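# Sort items into matching labelled bins with two arms

## Task

Place every object into the bin whose label matches it, and leave any object with no matching label on the table. No object may stick out over a bin's rim, every bin must end up resting flat on the table, and the result must hold without the robot supporting anything.

## Robot and tools

ROBOT. Two xArm5-style arms, left_arm and right_arm, each with a parallel two-finger gripper. Each arm has five joints: a vertical waist, then shoulder, elbow and wrist pitch that all bend in one vertical plane through the waist axis, then a wrist roll. The fingers can therefore only point within that plane; they cannot be aimed sideways out of it. Joint ranges (rad): waist -6.283 to 6.283, shoulder -2.059 to 2.094, elbow -3.927 to 0.192, wrist pitch -1.693 to 3.142, wrist roll -6.283 to 6.283. Load limits (N m): waist 45, shoulder 45, elbow 27, wrist pitch 18, wrist roll 18, including the weight of anything held.

FRAMES. All reported poses use one scene frame: origin on the table top midway between the arms, +z up, +x away from the robot over the table, left_arm on the +y side. The names left/right do not refer to image sides. Base positions: left_arm (+0.022, +0.268, 0) m, quat_wxyz (+1.000, 0, 0, +0.016); right_arm (-0.030, -0.304, 0) m, quat_wxyz (+0.995, 0, 0, +0.096). Gripper axes: fingers extend along its +z, and they open and close along its y. end_effector_position sits between the pads of the closed fingers, about 2 cm short of the tips; closing pushes the tips roughly 10 mm further along +z. Reported hand positions may be slightly wrong, especially far from the base.

MOTION COMMAND FORMAT. Both moving tools use rows of 14 numbers, all within [-1, 1], always covering both arms: dx, dy, dz, rx, ry, rz, opening for left_arm, then the same seven for right_arm. The first six are an offset (not a pose) expressed in that gripper's own axes, measured from its pose at the start of the action; scale 1.0 = 0.6 m of translation or 180 degrees of rotation. rx, ry, rz form one rotation vector. Opening is absolute, not an offset: +1 fully open (0.084 m), -1 closed.

execute_actions(actions): a list of actions run one after another. Each action is a table of at most 15 rows; each row lasts one 1/30 s step, and if fewer than 15 rows are given the final row is held for the remaining steps. Every row is an offset from the action's starting pose, not from the previous row. For the first action in a call, the start is the last pose reported in this scene. An empty list just returns state and images.

move(target, speed, blocking): drives each gripper in a straight line toward its row in target (one 14-number row, offsets from the latest reported pose). Both paths finish together, lasting 0.5 to 10 s; longer paths are cut off at 10 s. speed is the top path speed in m/s, 0.002 to 0.5, default 0.25; rotation is capped at twice that in rad/s. Grippers turn the short way round. Paths ignore obstacles and the other arm, may lag, drift, or overshoot the speed, particularly with a nearly straight arm. Opening is sent when the move begins. Faster contact hits harder, and aiming further past a surface presses harder. Tilted grippers on straight paths often finish held or off_target. With blocking=false the call returns after 0.5 s while motion continues; other motion commands are refused until you see it end via wait or stop.

wait(seconds): 0 to 10; the arms keep their last command, a running move continues, and it returns early if that move ends. stop(): brakes a running move; fast arms need room to slow. zoom_image(camera, region): enlarges part of a camera's latest image; region [x0, y0, x1, y1] in pixels, origin top-left, at most 504 by 504. Cameras (each 896x504): cam_head_left, cam_head_right, cam_left_wrist, cam_right_wrist, returned in that order. read_manual(section) only returns licence text. finished_scene(scene) ends the current scene (give its number); irreversible, so only call it when the goal holds on its own.

CONTROLLER. Each step the commanded pose is clipped to within 70 mm and 16 degrees of the measured pose, then followed by damped inverse kinematics; large moves take several actions and can end short or turned. Joint targets move at most 3.14 rad/s, with 0.16 s to accelerate. Always check the reported pose; if a motion is unfinished, command the remainder rather than waiting. Elbows never go fully straight.

RESULTS. A state line per arm gives end_effector_position (m), end_effector_quat_wxyz and velocities; Hand target lines show where the controller is heading; grip_measured is the finger opening on the command scale. A move: line reports the ending (done, off_target, moving, held, fault) and limits (paced = pose clipped; held = some steps blocked, after which the arm may surge), plus each gripper's distance from its target. If only one arm is named, the other finished fine. pose unreachable means the clearance check altered that arm's command.

GRIPPING. Keep commanding an opening well under grip_measured to hold; lower means firmer, up to about 24 N per pad for parts up to about 6 cm wide. Resending grip_measured still squeezes lightly; wide parts may slip. Avoid slamming closed fast.

HOLDING STILL. For an arm that should stay put, send the offset back to its desired pose in the first call of a reply, zeros afterwards, with its intended opening.

AVOID. Knocking or dropping anything off the table, tipping bins, objects overhanging bin rims, arm-to-arm collisions, hard impacts or heavy pushing. Reaching a joint load limit triggers a torque fault: the arm backs off, freezes 10 s and drops the rest of the call. Prolonged holding heats motors: a MOTOR HOT warning appears from 65 °C, and at 80 °C an OVER-TEMPERATURE FAULT brakes that arm until it cools. Expect occasional brief tugs on held parts or nudges to loose objects.

Each tool is called after ">>>" as name(argument=value, ...) on one line, values as JSON.

## Session

>>> execute_actions(actions=[])

Scene clock: 0.00 s.
left_arm: end_effector_position=(+0.2231, -0.1942, +0.2170) grip_measured=+1.00 end_effector_quat_wxyz=(+0.397, +0.897, -0.037, +0.192) end_effector_velocity=(+0.000, +0.000, +0.000) end_effector_angular_velocity=(-0.000, -0.000, +0.001) | right_arm: end_effector_position=(+0.1687, -0.7177, +0.2519) grip_measured=+1.00 end_effector_quat_wxyz=(+0.397, +0.786, -0.269, +0.390) end_effector_velocity=(+0.000, +0.000, +0.001) end_effector_angular_velocity=(-0.001, -0.001, +0.000)
Joint positions: left_arm=[-1.192 -0.16  -0.412 -0.341 -1.079  0.084] | right_arm=[-1.315 -0.244 -0.189 -0.747 -0.464  0.084]
Joint velocities: left_arm=[ 0.001 -0.     0.    -0.     0.     0.   ] | right_arm=[ 0.001 -0.     0.    -0.001  0.    -0.   ]
Hand target (left_arm): +0.223, -0.194, +0.217; +0.397, +0.897, -0.037, +0.192
Hand target (right_arm): +0.169, -0.718, +0.252; +0.397, +0.786, -0.269, +0.390

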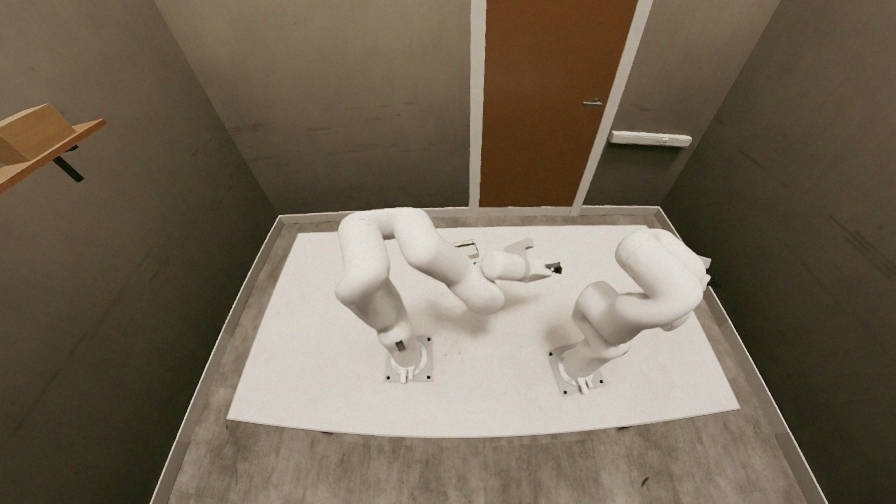

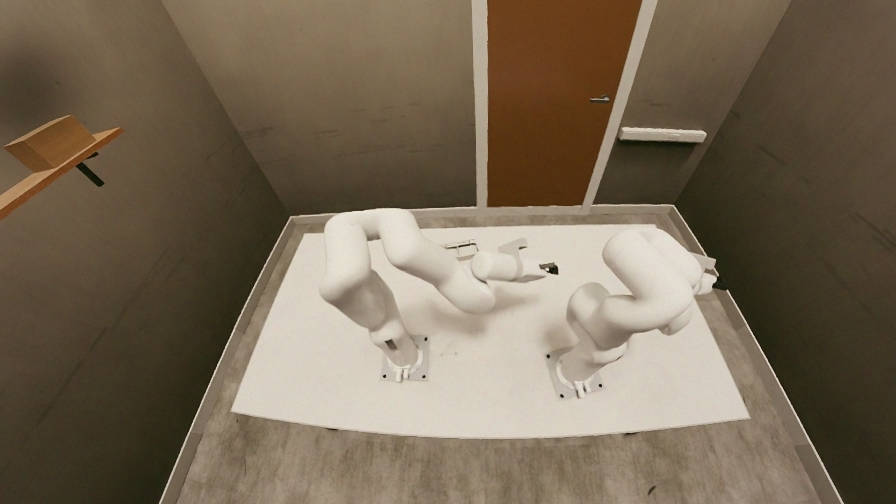

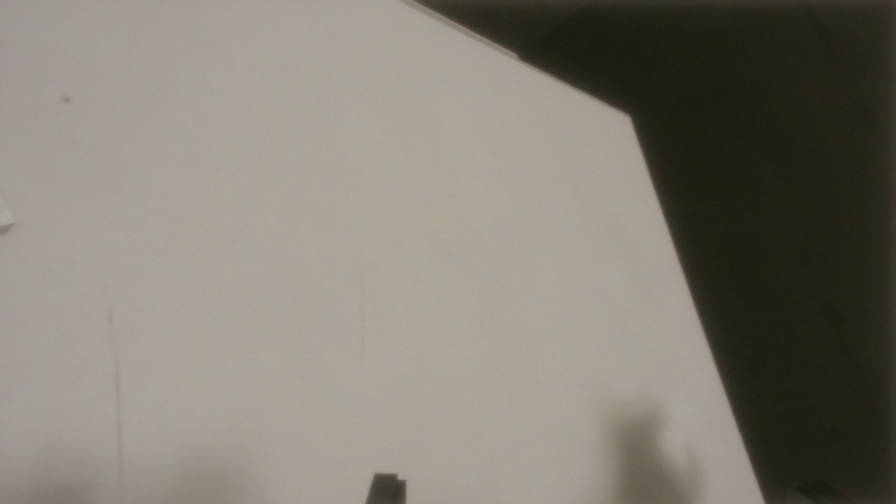

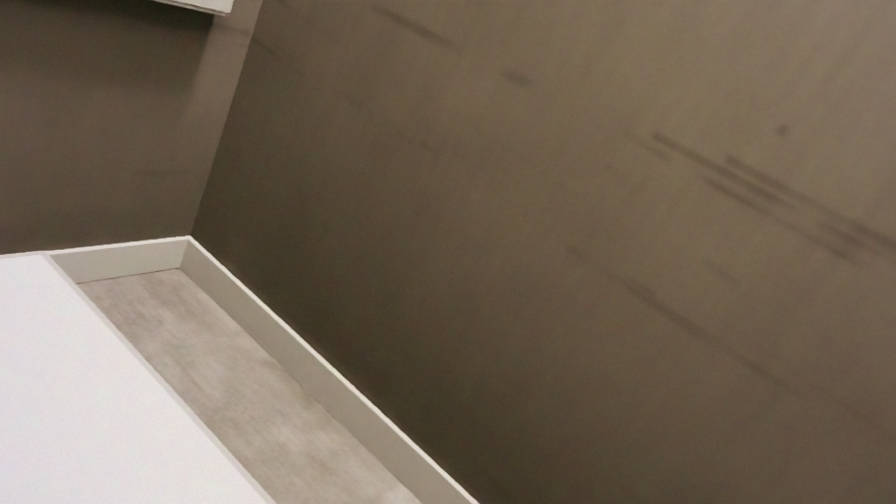

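>>> move(target=[0.298,-0.104,-0.381,0.262,-0.127,-0.024,1,0,0,0,0,0,0,1], speed=0.3)

Scene clock: 10.13 s.
left_arm: end_effector_position=(+0.3297, +0.0295, +0.3799) grip_measured=+1.00 end_effector_quat_wxyz=(+0.000, +1.000, -0.000, +0.000) end_effector_velocity=(+0.001, +0.000, +0.001) end_effector_angular_velocity=(+0.007, +0.009, -0.003) | right_arm: end_effector_position=(+0.1687, -0.7177, +0.2519) grip_measured=+1.00 end_effector_quat_wxyz=(+0.397, +0.786, -0.269, +0.390) end_effector_velocity=(+0.000, +0.000, +0.000) end_effector_angular_velocity=(+0.000, +0.001, +0.001)
Joint positions: left_arm=[-0.691 -0.291 -1.277  1.567 -0.659  0.084] | right_arm=[-1.315 -0.244 -0.189 -0.747 -0.464  0.084]
Joint velocities: left_arm=[ 0.001  0.013 -0.018  0.017  0.004  0.   ] | right_arm=[ 0.    -0.001  0.     0.001 -0.001 -0.   ]
Hand target (left_arm): +0.330, +0.030, +0.380; -0.000, +1.000, -0.000, -0.000
Hand target (right_arm): +0.169, -0.718, +0.252; +0.397, +0.786, -0.269, +0.390
Off the commanded pose (left_arm): 0.000 m, 0 deg.
Off the commanded pose (right_arm): 0.000 m, 0 deg.
move: done

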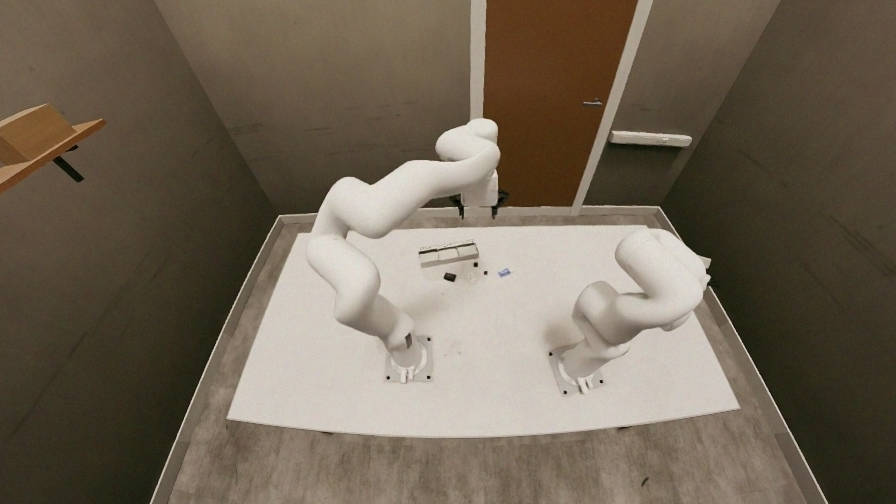

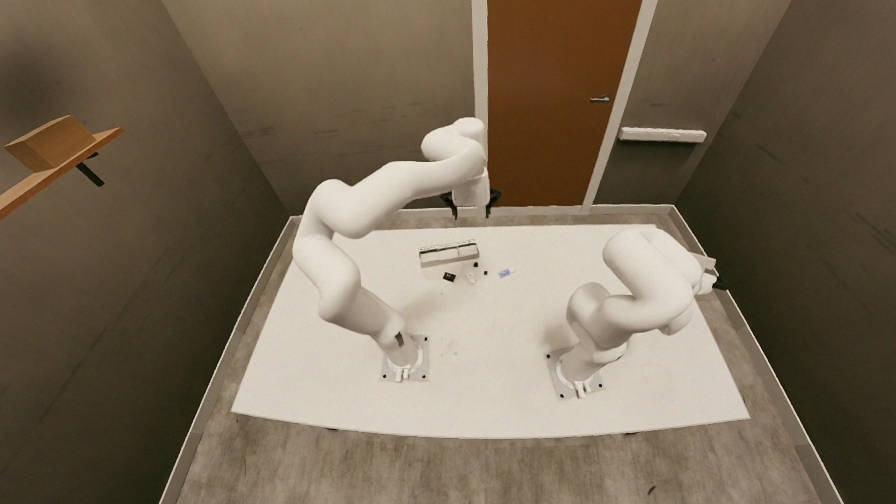

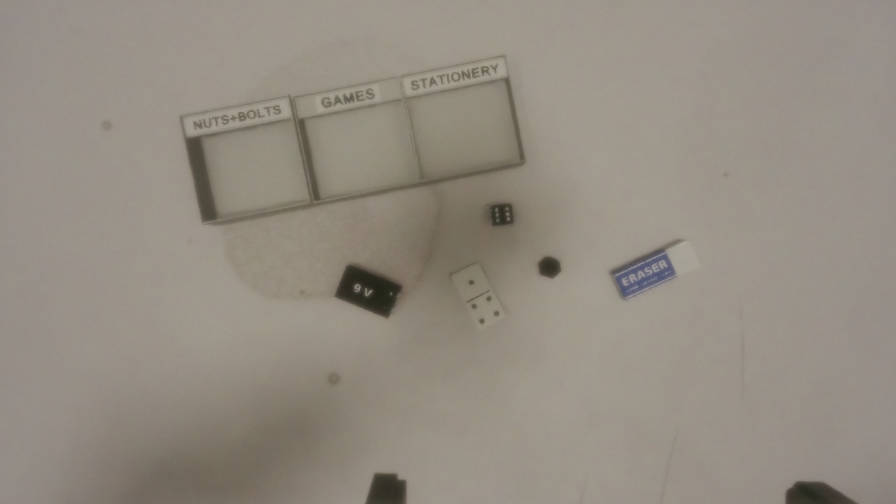

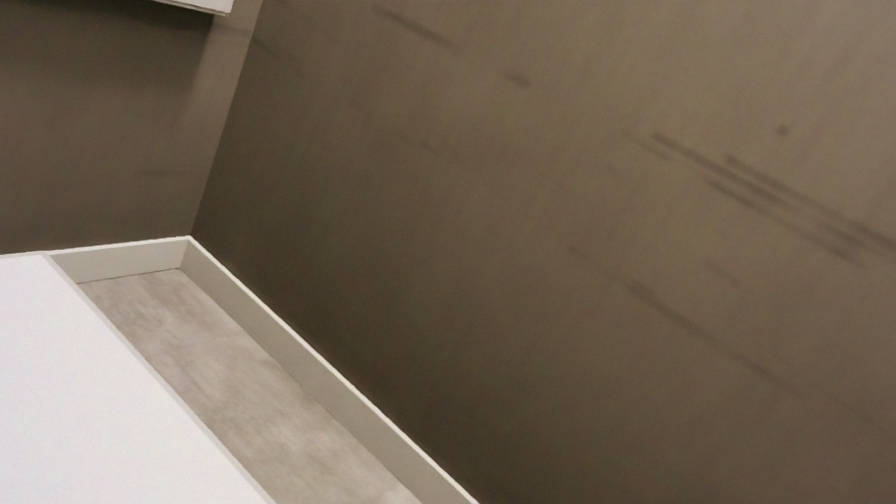

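>>> zoom_image(camera="cam_left_wrist", region=[430, 190, 710, 340])

Region (430, 190, 710, 340) of cam_left_wrist's 896x504 image, scaled by 1.800, with more detail than that image has; it fills the top 270 rows of this view, and the rest is white.

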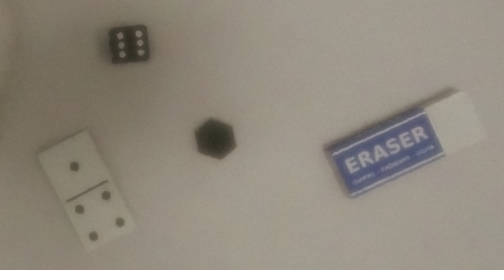

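>>> move(target=[0.089,0.08,0.5,0,0,-0.06,-0.15,0,0,0,0,0,0,1], speed=0.35)

Scene clock: 29.77 s.
left_arm: end_effector_position=(+0.3830, -0.0186, +0.0804) grip_measured=-0.16 end_effector_quat_wxyz=(+0.000, +0.996, +0.094, +0.000) end_effector_velocity=(+0.000, -0.001, -0.002) end_effector_angular_velocity=(+0.001, +0.002, -0.002) | right_arm: end_effector_position=(+0.1687, -0.7177, +0.2519) grip_measured=+1.00 end_effector_quat_wxyz=(+0.397, +0.786, -0.269, +0.390) end_effector_velocity=(-0.000, +0.000, -0.000) end_effector_angular_velocity=(+0.001, +0.000, -0.000)
Joint positions: left_arm=[-0.702  0.168 -0.886  0.717 -0.859  0.037] | right_arm=[-1.315 -0.244 -0.189 -0.747 -0.464  0.084]
Joint velocities: left_arm=[-0.002  0.008 -0.004 -0.002 -0.     0.   ] | right_arm=[-0.  0.  0.  0.  0.  0.]
Hand target (left_arm): +0.383, -0.019, +0.080; +0.000, +0.996, +0.094, +0.000
Hand target (right_arm): +0.169, -0.718, +0.252; +0.397, +0.786, -0.269, +0.390
Off the commanded pose (left_arm): 0.000 m, 0 deg.
Off the commanded pose (right_arm): 0.000 m, 0 deg.
move: done; limits=paced

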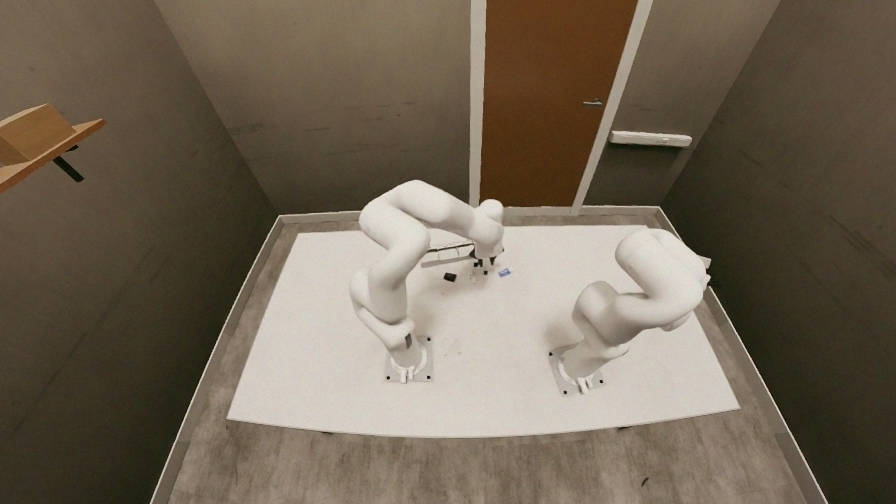

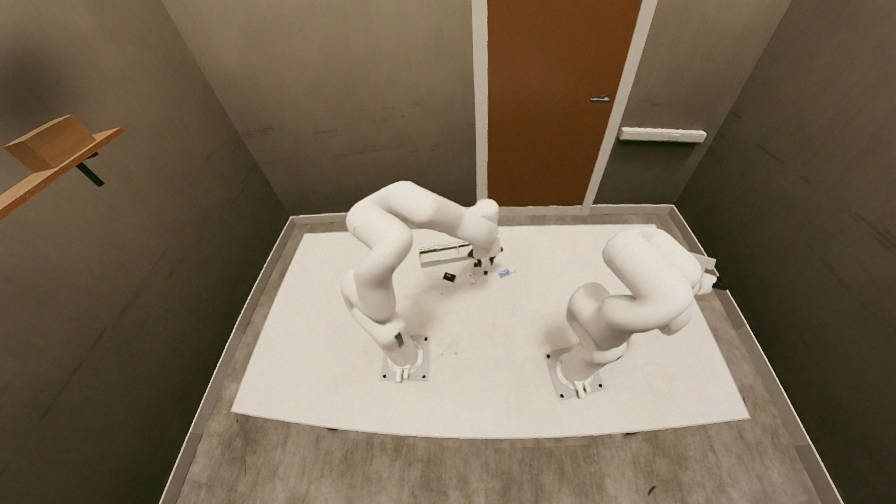

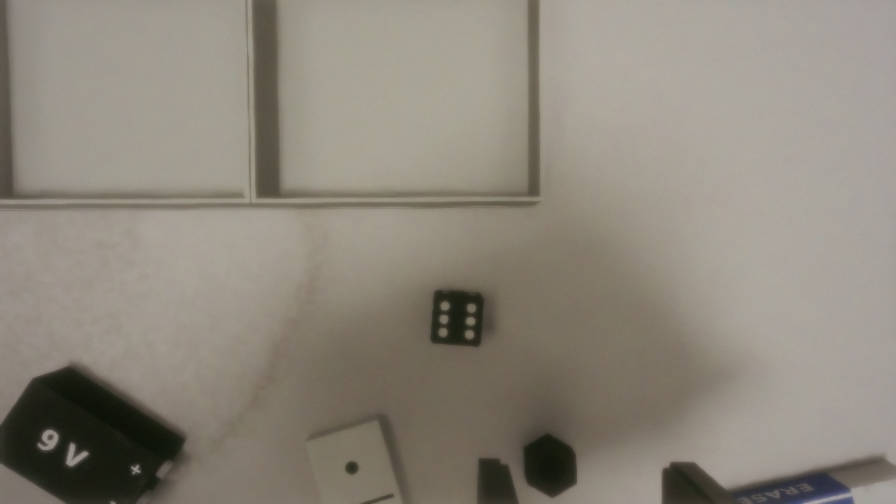

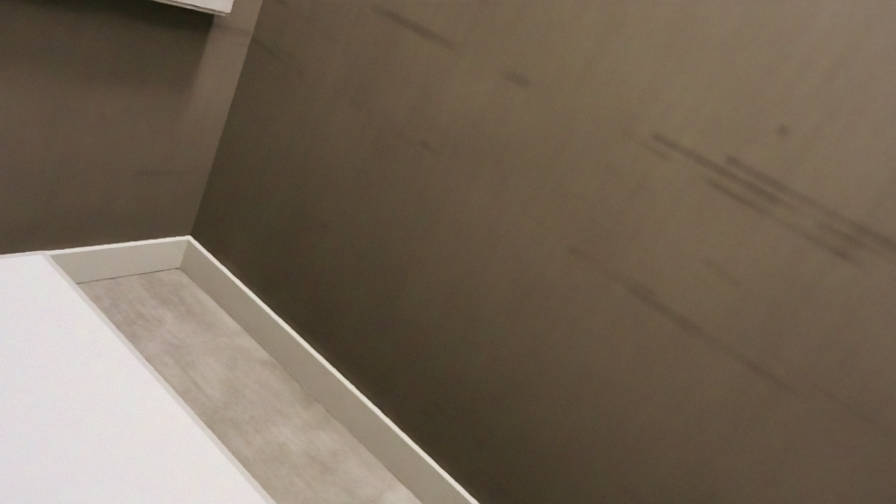

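>>> execute_actions(actions=[])

Scene clock: 54.80 s.
left_arm: end_effector_position=(+0.3830, -0.0186, +0.0800) grip_measured=-0.16 end_effector_quat_wxyz=(+0.000, +0.996, +0.094, +0.000) end_effector_velocity=(+0.000, +0.000, -0.000) end_effector_angular_velocity=(+0.000, +0.000, +0.001) | right_arm: end_effector_position=(+0.1687, -0.7177, +0.2519) grip_measured=+1.00 end_effector_quat_wxyz=(+0.397, +0.786, -0.269, +0.390) end_effector_velocity=(-0.000, -0.000, +0.001) end_effector_angular_velocity=(-0.001, -0.001, -0.001)
Joint positions: left_arm=[-0.702  0.169 -0.887  0.717 -0.859  0.037] | right_arm=[-1.315 -0.244 -0.189 -0.747 -0.464  0.084]
Joint velocities: left_arm=[ 0.001  0.     0.     0.    -0.    -0.   ] | right_arm=[-0.    -0.001  0.    -0.001  0.    -0.   ]
Hand target (left_arm): +0.383, -0.019, +0.080; +0.000, +0.996, +0.094, +0.000
Hand target (right_arm): +0.169, -0.718, +0.252; +0.397, +0.786, -0.269, +0.390
Off the commanded pose (left_arm): 0.000 m, 0 deg.
Off the commanded pose (right_arm): 0.000 m, 0 deg.

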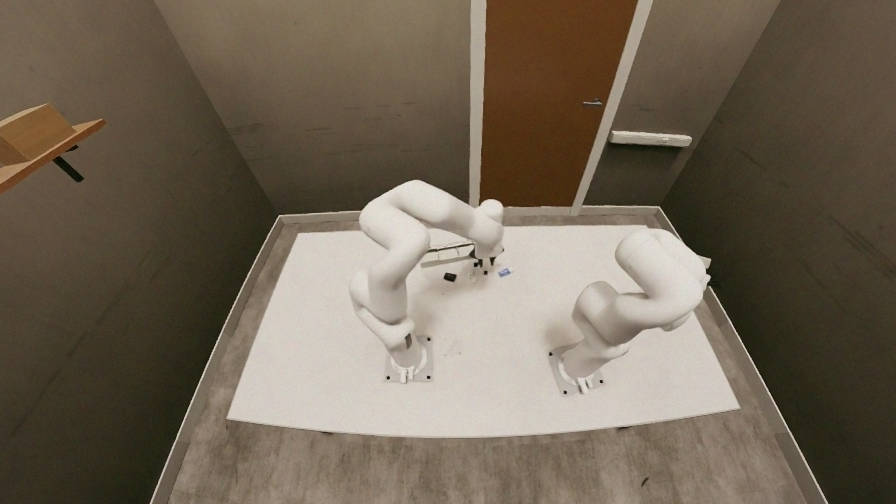

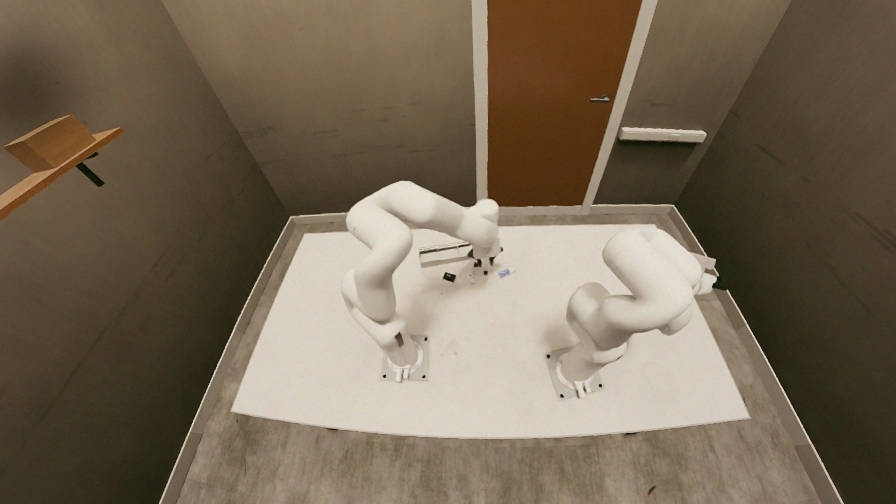

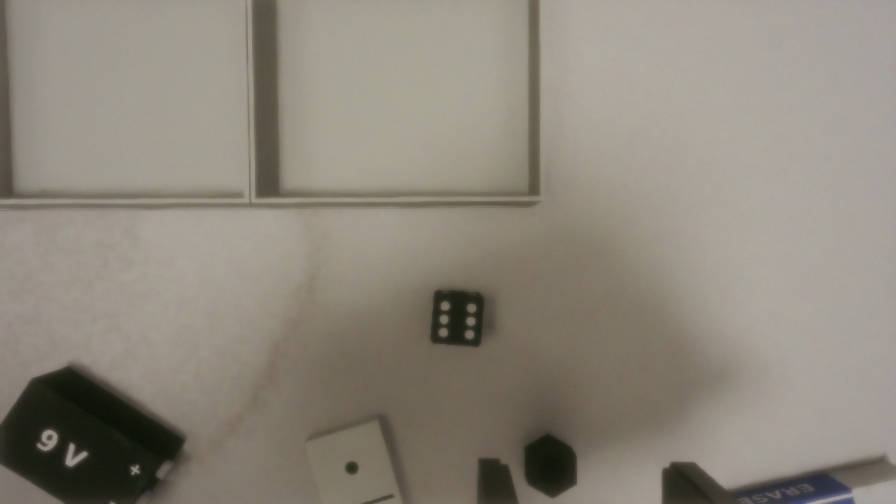

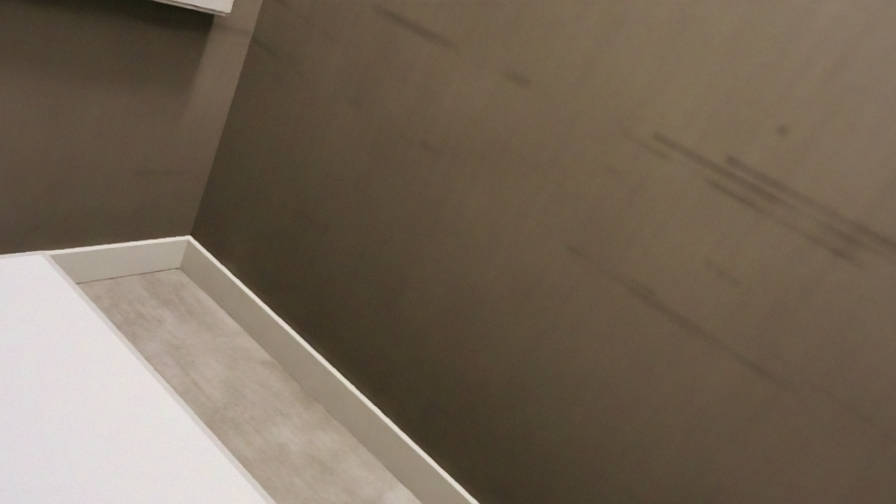

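>>> move(target=[-0.0025,0.0017,0.092,0,0,0,-0.15,0,0,0,0,0,0,1], speed=0.07)

>>> execute_actions(actions=[[[0,0,0,0,0,0,-0.4,0,0,0,0,0,0,1],[0,0,0,0,0,0,-0.45,0,0,0,0,0,0,1],[0,0,0,0,0,0,-0.5,0,0,0,0,0,0,1],[0,0,0,0,0,0,-0.55,0,0,0,0,0,0,1],[0,0,0,0,0,0,-0.6,0,0,0,0,0,0,1],[0,0,0,0,0,0,-0.65,0,0,0,0,0,0,1],[0,0,0,0,0,0,-0.7,0,0,0,0,0,0,1],[0,0,0,0,0,0,-0.8,0,0,0,0,0,0,1]],[[0,0,0,0,0,0,-0.8,0,0,0,0,0,0,1]]])

Scene clock: 64.00 s.
left_arm: end_effector_position=(+0.3818, -0.0199, +0.0252) grip_measured=-0.16 end_effector_quat_wxyz=(+0.000, +0.996, +0.094, +0.000) end_effector_velocity=(+0.000, +0.000, -0.003) end_effector_angular_velocity=(+0.000, +0.000, +0.001) | right_arm: end_effector_position=(+0.1687, -0.7177, +0.2519) grip_measured=+1.00 end_effector_quat_wxyz=(+0.397, +0.786, -0.269, +0.390) end_effector_velocity=(-0.000, -0.000, +0.000) end_effector_angular_velocity=(-0.001, -0.001, -0.001)
Joint positions: left_arm=[-0.706  0.296 -0.865  0.568 -0.863  0.037] | right_arm=[-1.315 -0.244 -0.189 -0.747 -0.464  0.084]
Joint velocities: left_arm=[ 0.001  0.007 -0.    -0.006 -0.    -0.   ] | right_arm=[-0.     0.    -0.    -0.002  0.001  0.   ]
Hand target (left_arm): +0.382, -0.020, +0.025; +0.000, +0.996, +0.094, +0.000
Hand target (right_arm): +0.169, -0.718, +0.252; +0.397, +0.786, -0.269, +0.390
Off the commanded pose (left_arm): 0.000 m, 0 deg.
Off the commanded pose (right_arm): 0.000 m, 0 deg.
move: done

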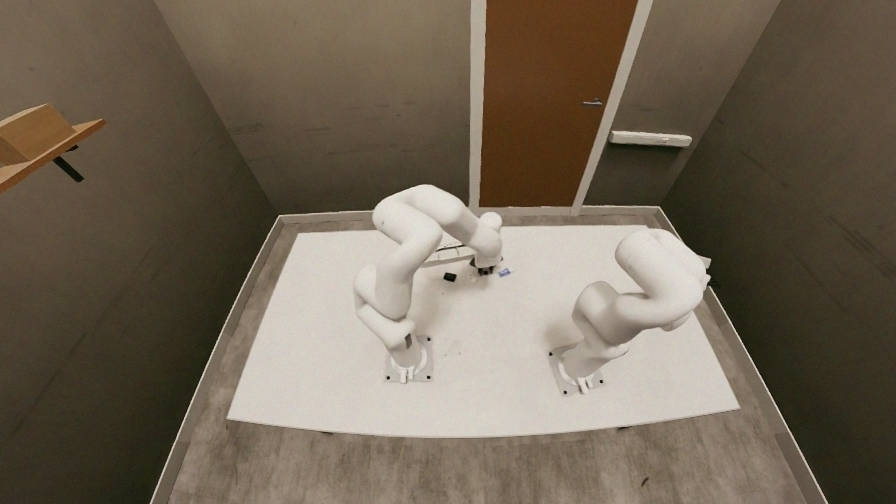

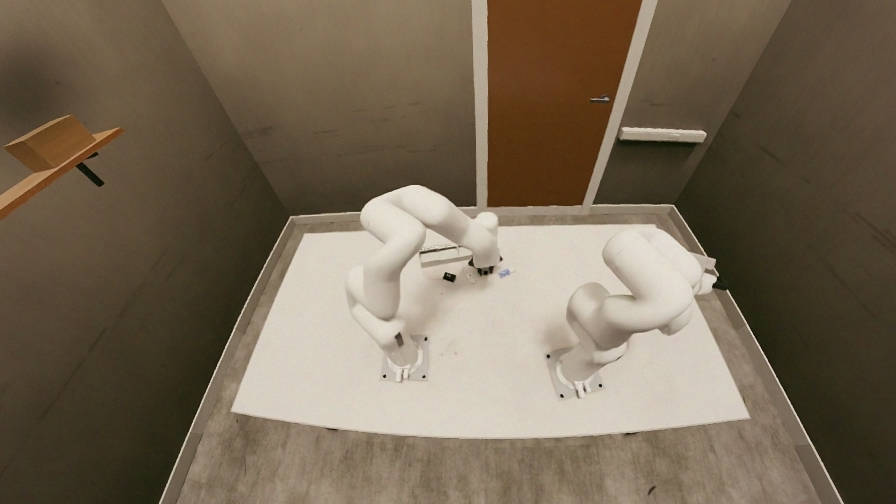

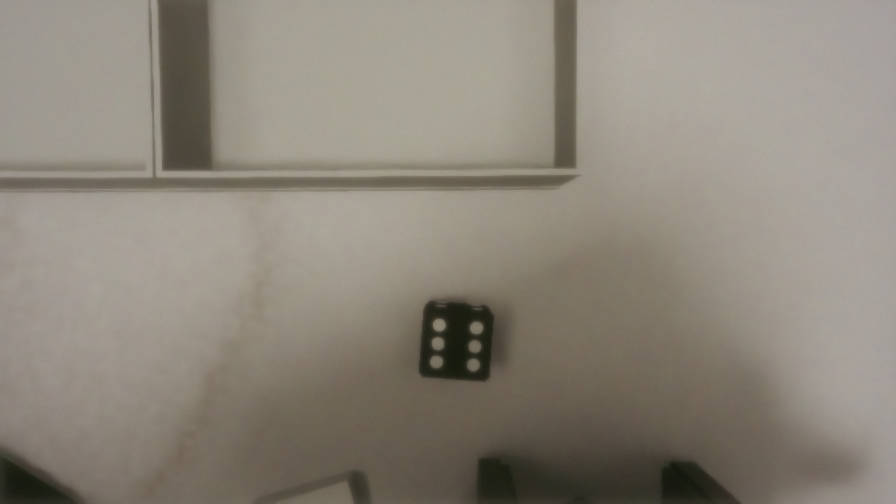

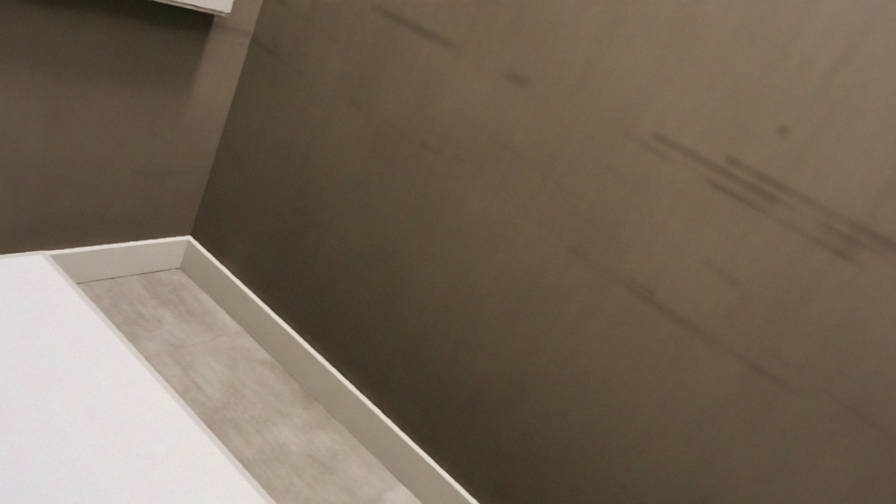

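Scene clock: 65.00 s.
left_arm: end_effector_position=(+0.3819, -0.0199, +0.0252) grip_measured=-0.69 end_effector_quat_wxyz=(+0.000, +0.996, +0.094, +0.000) end_effector_velocity=(-0.001, -0.001, +0.000) end_effector_angular_velocity=(-0.000, -0.000, -0.003) | right_arm: end_effector_position=(+0.1687, -0.7177, +0.2519) grip_measured=+1.00 end_effector_quat_wxyz=(+0.397, +0.786, -0.269, +0.390) end_effector_velocity=(-0.000, -0.000, +0.001) end_effector_angular_velocity=(-0.001, -0.001, -0.000)
Joint positions: left_arm=[-0.706  0.296 -0.865  0.568 -0.863  0.014] | right_arm=[-1.315 -0.244 -0.189 -0.747 -0.464  0.084]
Joint velocities: left_arm=[-0.002 -0.     0.     0.     0.    -0.   ] | right_arm=[-0.    -0.001 -0.    -0.001  0.    -0.   ]
Hand target (left_arm): +0.382, -0.020, +0.025; +0.000, +0.996, +0.094, +0.000
Hand target (right_arm): +0.169, -0.718, +0.252; +0.397, +0.786, -0.269, +0.390
Off the commanded pose (left_arm): 0.000 m, 0 deg.
Off the commanded pose (right_arm): 0.000 m, 0 deg.

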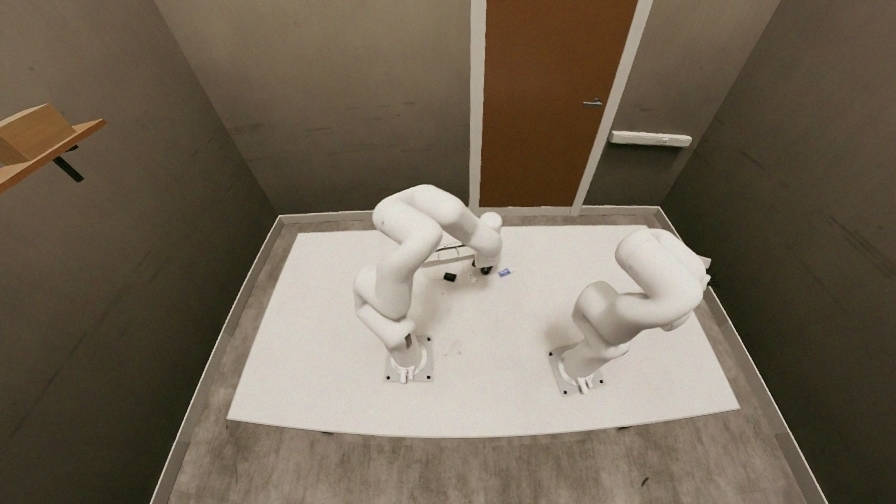

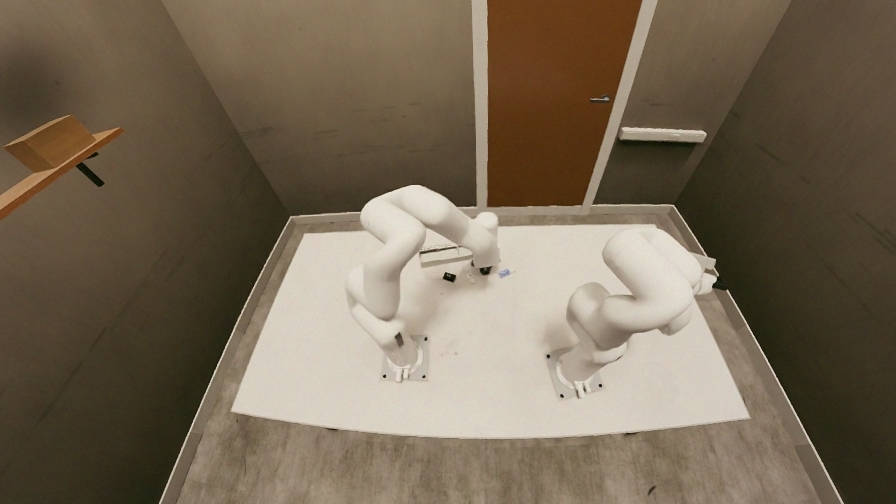

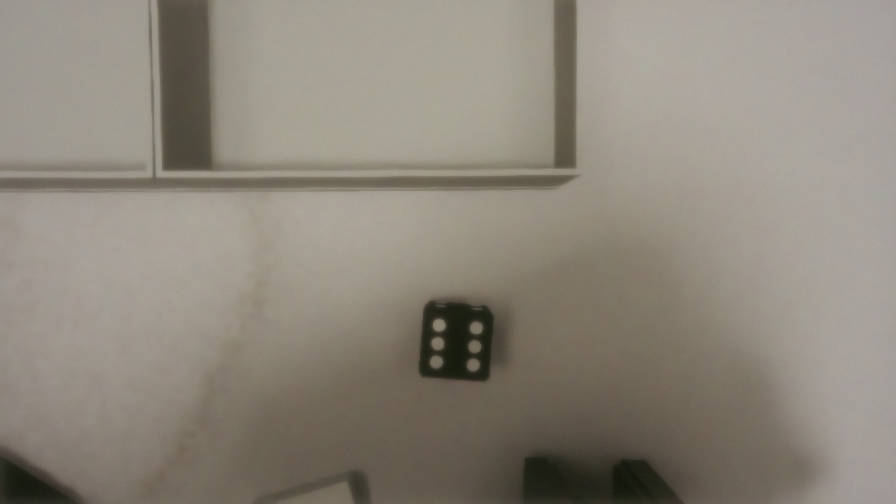

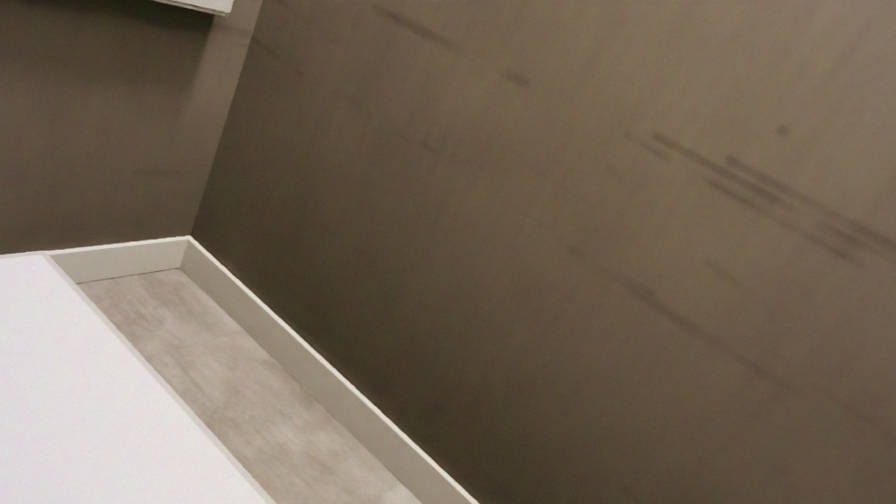

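>>> move(target=[0,0,-0.092,0,0,0,-0.9,0,0,0,0,0,0,1], speed=0.12)

>>> move(target=[0.2,-0.3554,0,0,0,0,-0.9,0,0,0,0,0,0,1], speed=0.25)

Scene clock: 70.63 s.
left_arm: end_effector_position=(+0.3817, -0.0198, +0.0799) grip_measured=-0.69 end_effector_quat_wxyz=(+0.000, +0.996, +0.094, +0.000) end_effector_velocity=(+0.000, -0.000, +0.003) end_effector_angular_velocity=(-0.000, -0.000, -0.000) | right_arm: end_effector_position=(+0.1687, -0.7177, +0.2519) grip_measured=+1.00 end_effector_quat_wxyz=(+0.397, +0.786, -0.269, +0.390) end_effector_velocity=(+0.000, +0.000, -0.000) end_effector_angular_velocity=(+0.001, +0.001, +0.000)
Joint positions: left_arm=[-0.706  0.168 -0.886  0.717 -0.863  0.014] | right_arm=[-1.315 -0.244 -0.189 -0.747 -0.464  0.084]
Joint velocities: left_arm=[-0.    -0.006 -0.003  0.008  0.    -0.   ] | right_arm=[ 0.    -0.    -0.     0.001 -0.    -0.   ]
Hand target (left_arm): +0.382, -0.020, +0.080; +0.000, +0.996, +0.094, +0.000
Hand target (right_arm): +0.169, -0.718, +0.252; +0.397, +0.786, -0.269, +0.390
Off the commanded pose (left_arm): 0.001 m, 0 deg.
Off the commanded pose (right_arm): 0.000 m, 0 deg.
move: done

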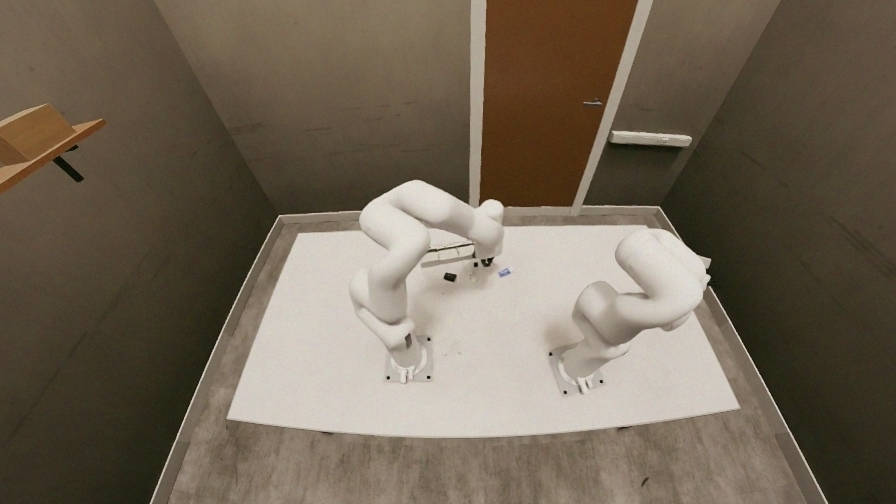

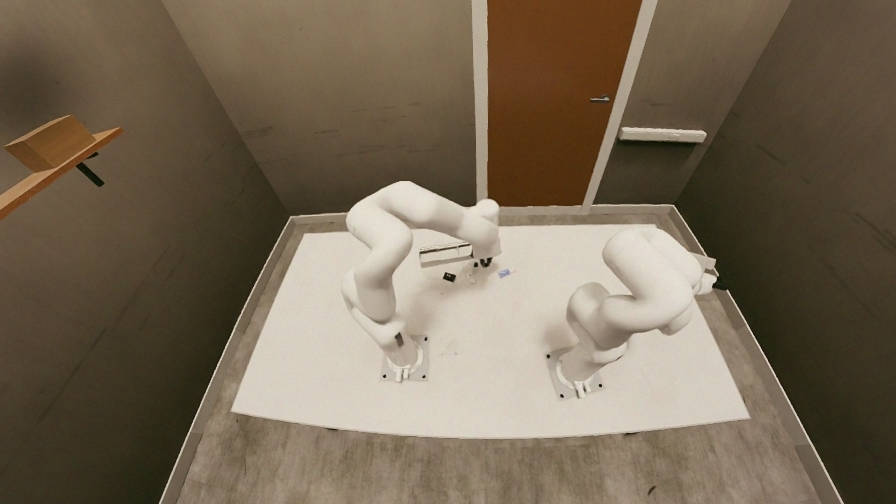

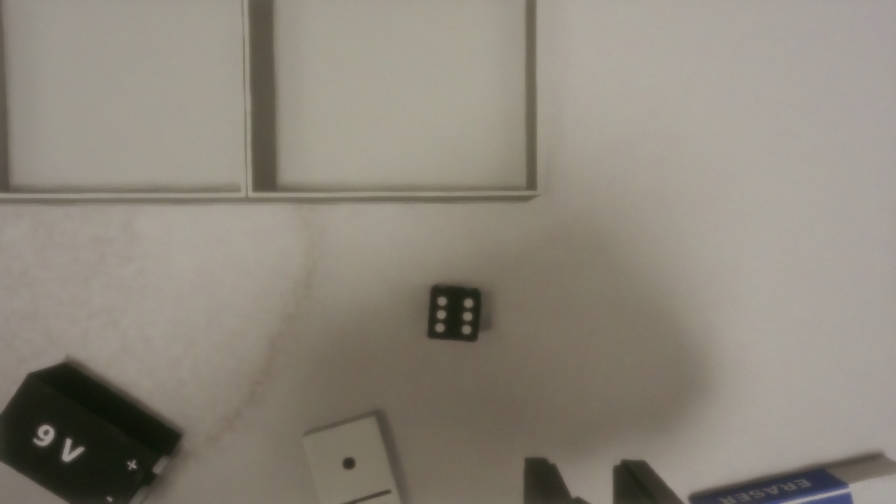

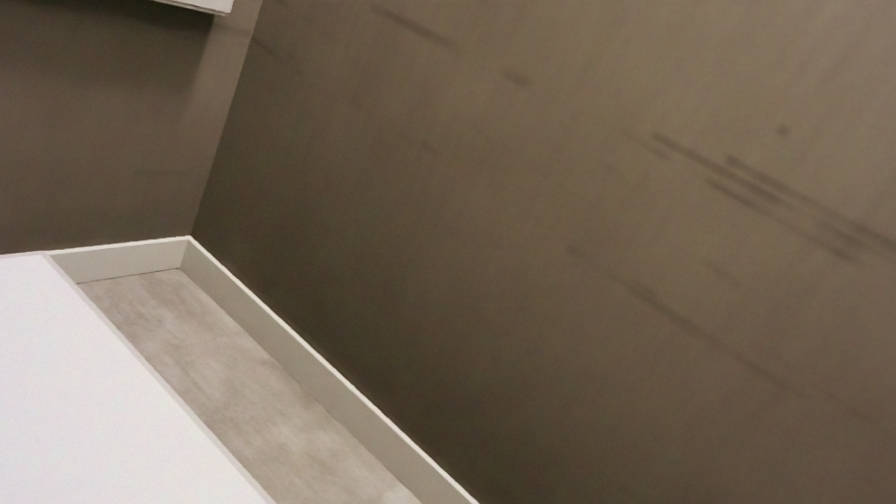

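Scene clock: 72.27 s.
left_arm: end_effector_position=(+0.4597, +0.2116, +0.0798) grip_measured=-0.69 end_effector_quat_wxyz=(+0.000, +0.996, +0.094, +0.000) end_effector_velocity=(+0.001, +0.002, +0.000) end_effector_angular_velocity=(-0.000, -0.000, -0.000) | right_arm: end_effector_position=(+0.1687, -0.7177, +0.2519) grip_measured=+1.00 end_effector_quat_wxyz=(+0.397, +0.786, -0.269, +0.390) end_effector_velocity=(+0.000, +0.000, -0.000) end_effector_angular_velocity=(-0.000, -0.000, +0.001)
Joint positions: left_arm=[-0.159  0.113 -0.811  0.698 -0.315  0.014] | right_arm=[-1.315 -0.244 -0.189 -0.747 -0.464  0.084]
Joint velocities: left_arm=[ 0.005  0.002 -0.004  0.001  0.005 -0.   ] | right_arm=[ 0.001  0.    -0.    -0.     0.     0.   ]
Hand target (left_arm): +0.460, +0.212, +0.080; +0.000, +0.996, +0.094, +0.000
Hand target (right_arm): +0.169, -0.718, +0.252; +0.397, +0.786, -0.269, +0.390
Off the commanded pose (left_arm): 0.001 m, 0 deg.
Off the commanded pose (right_arm): 0.000 m, 0 deg.
move: done

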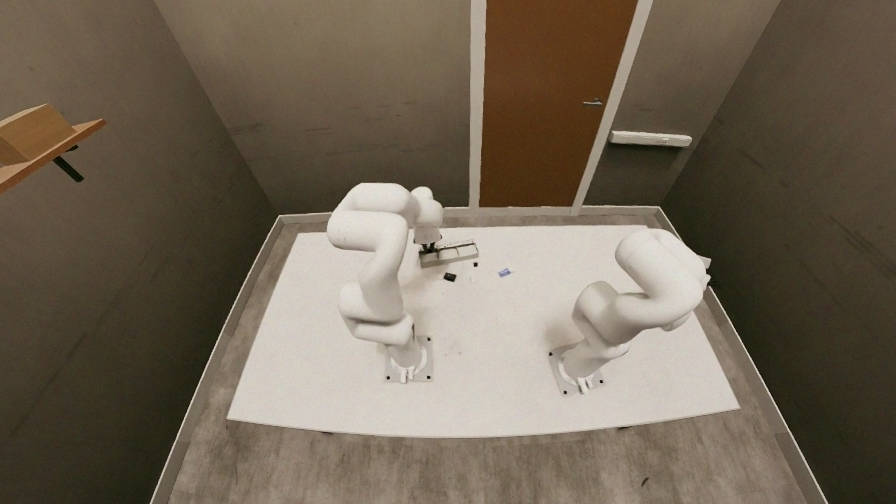

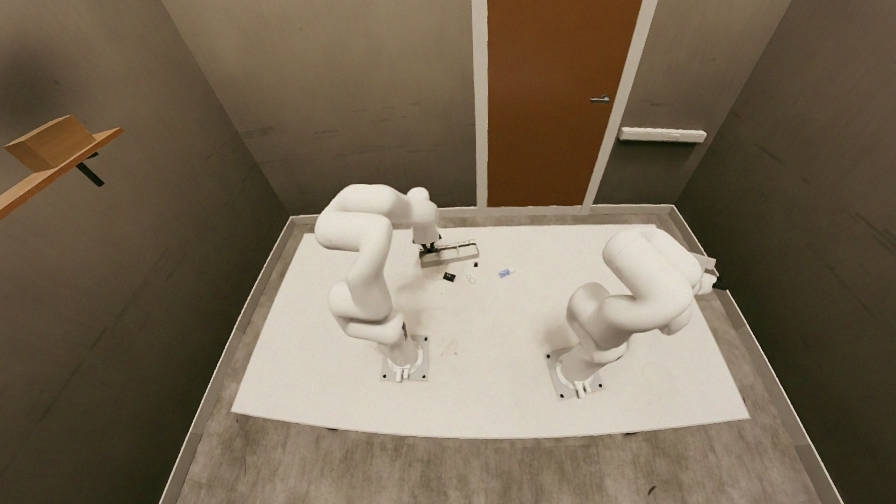

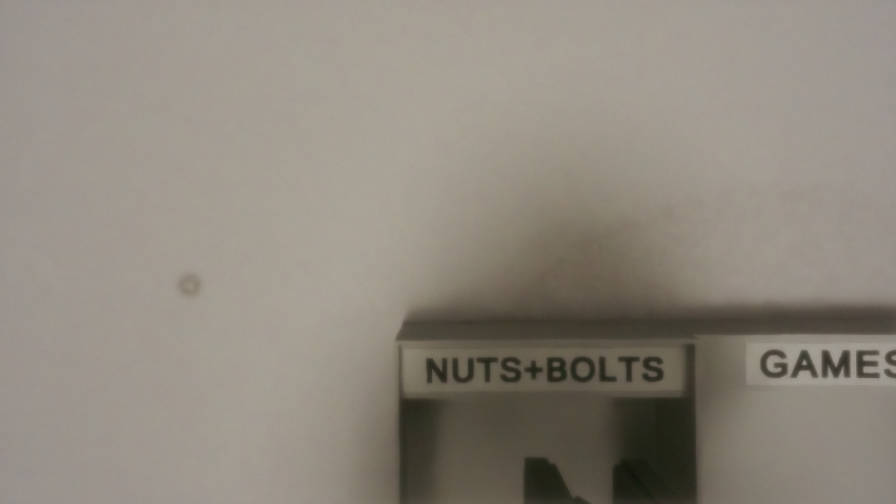

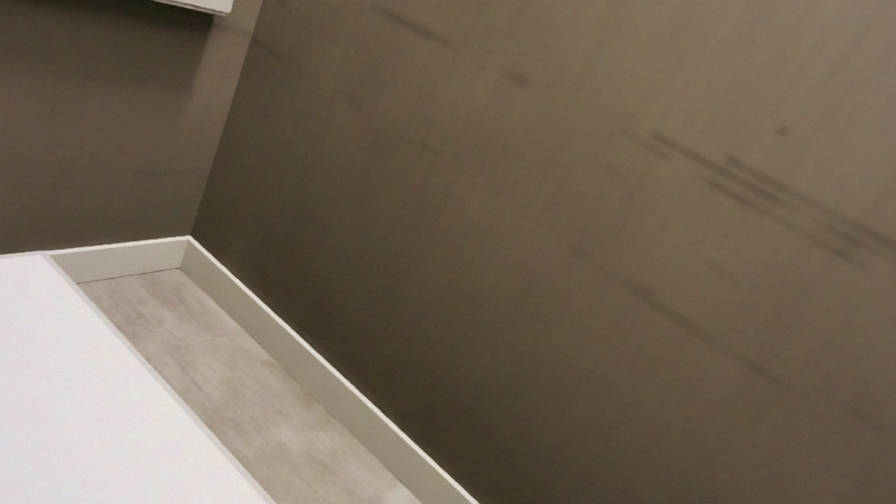

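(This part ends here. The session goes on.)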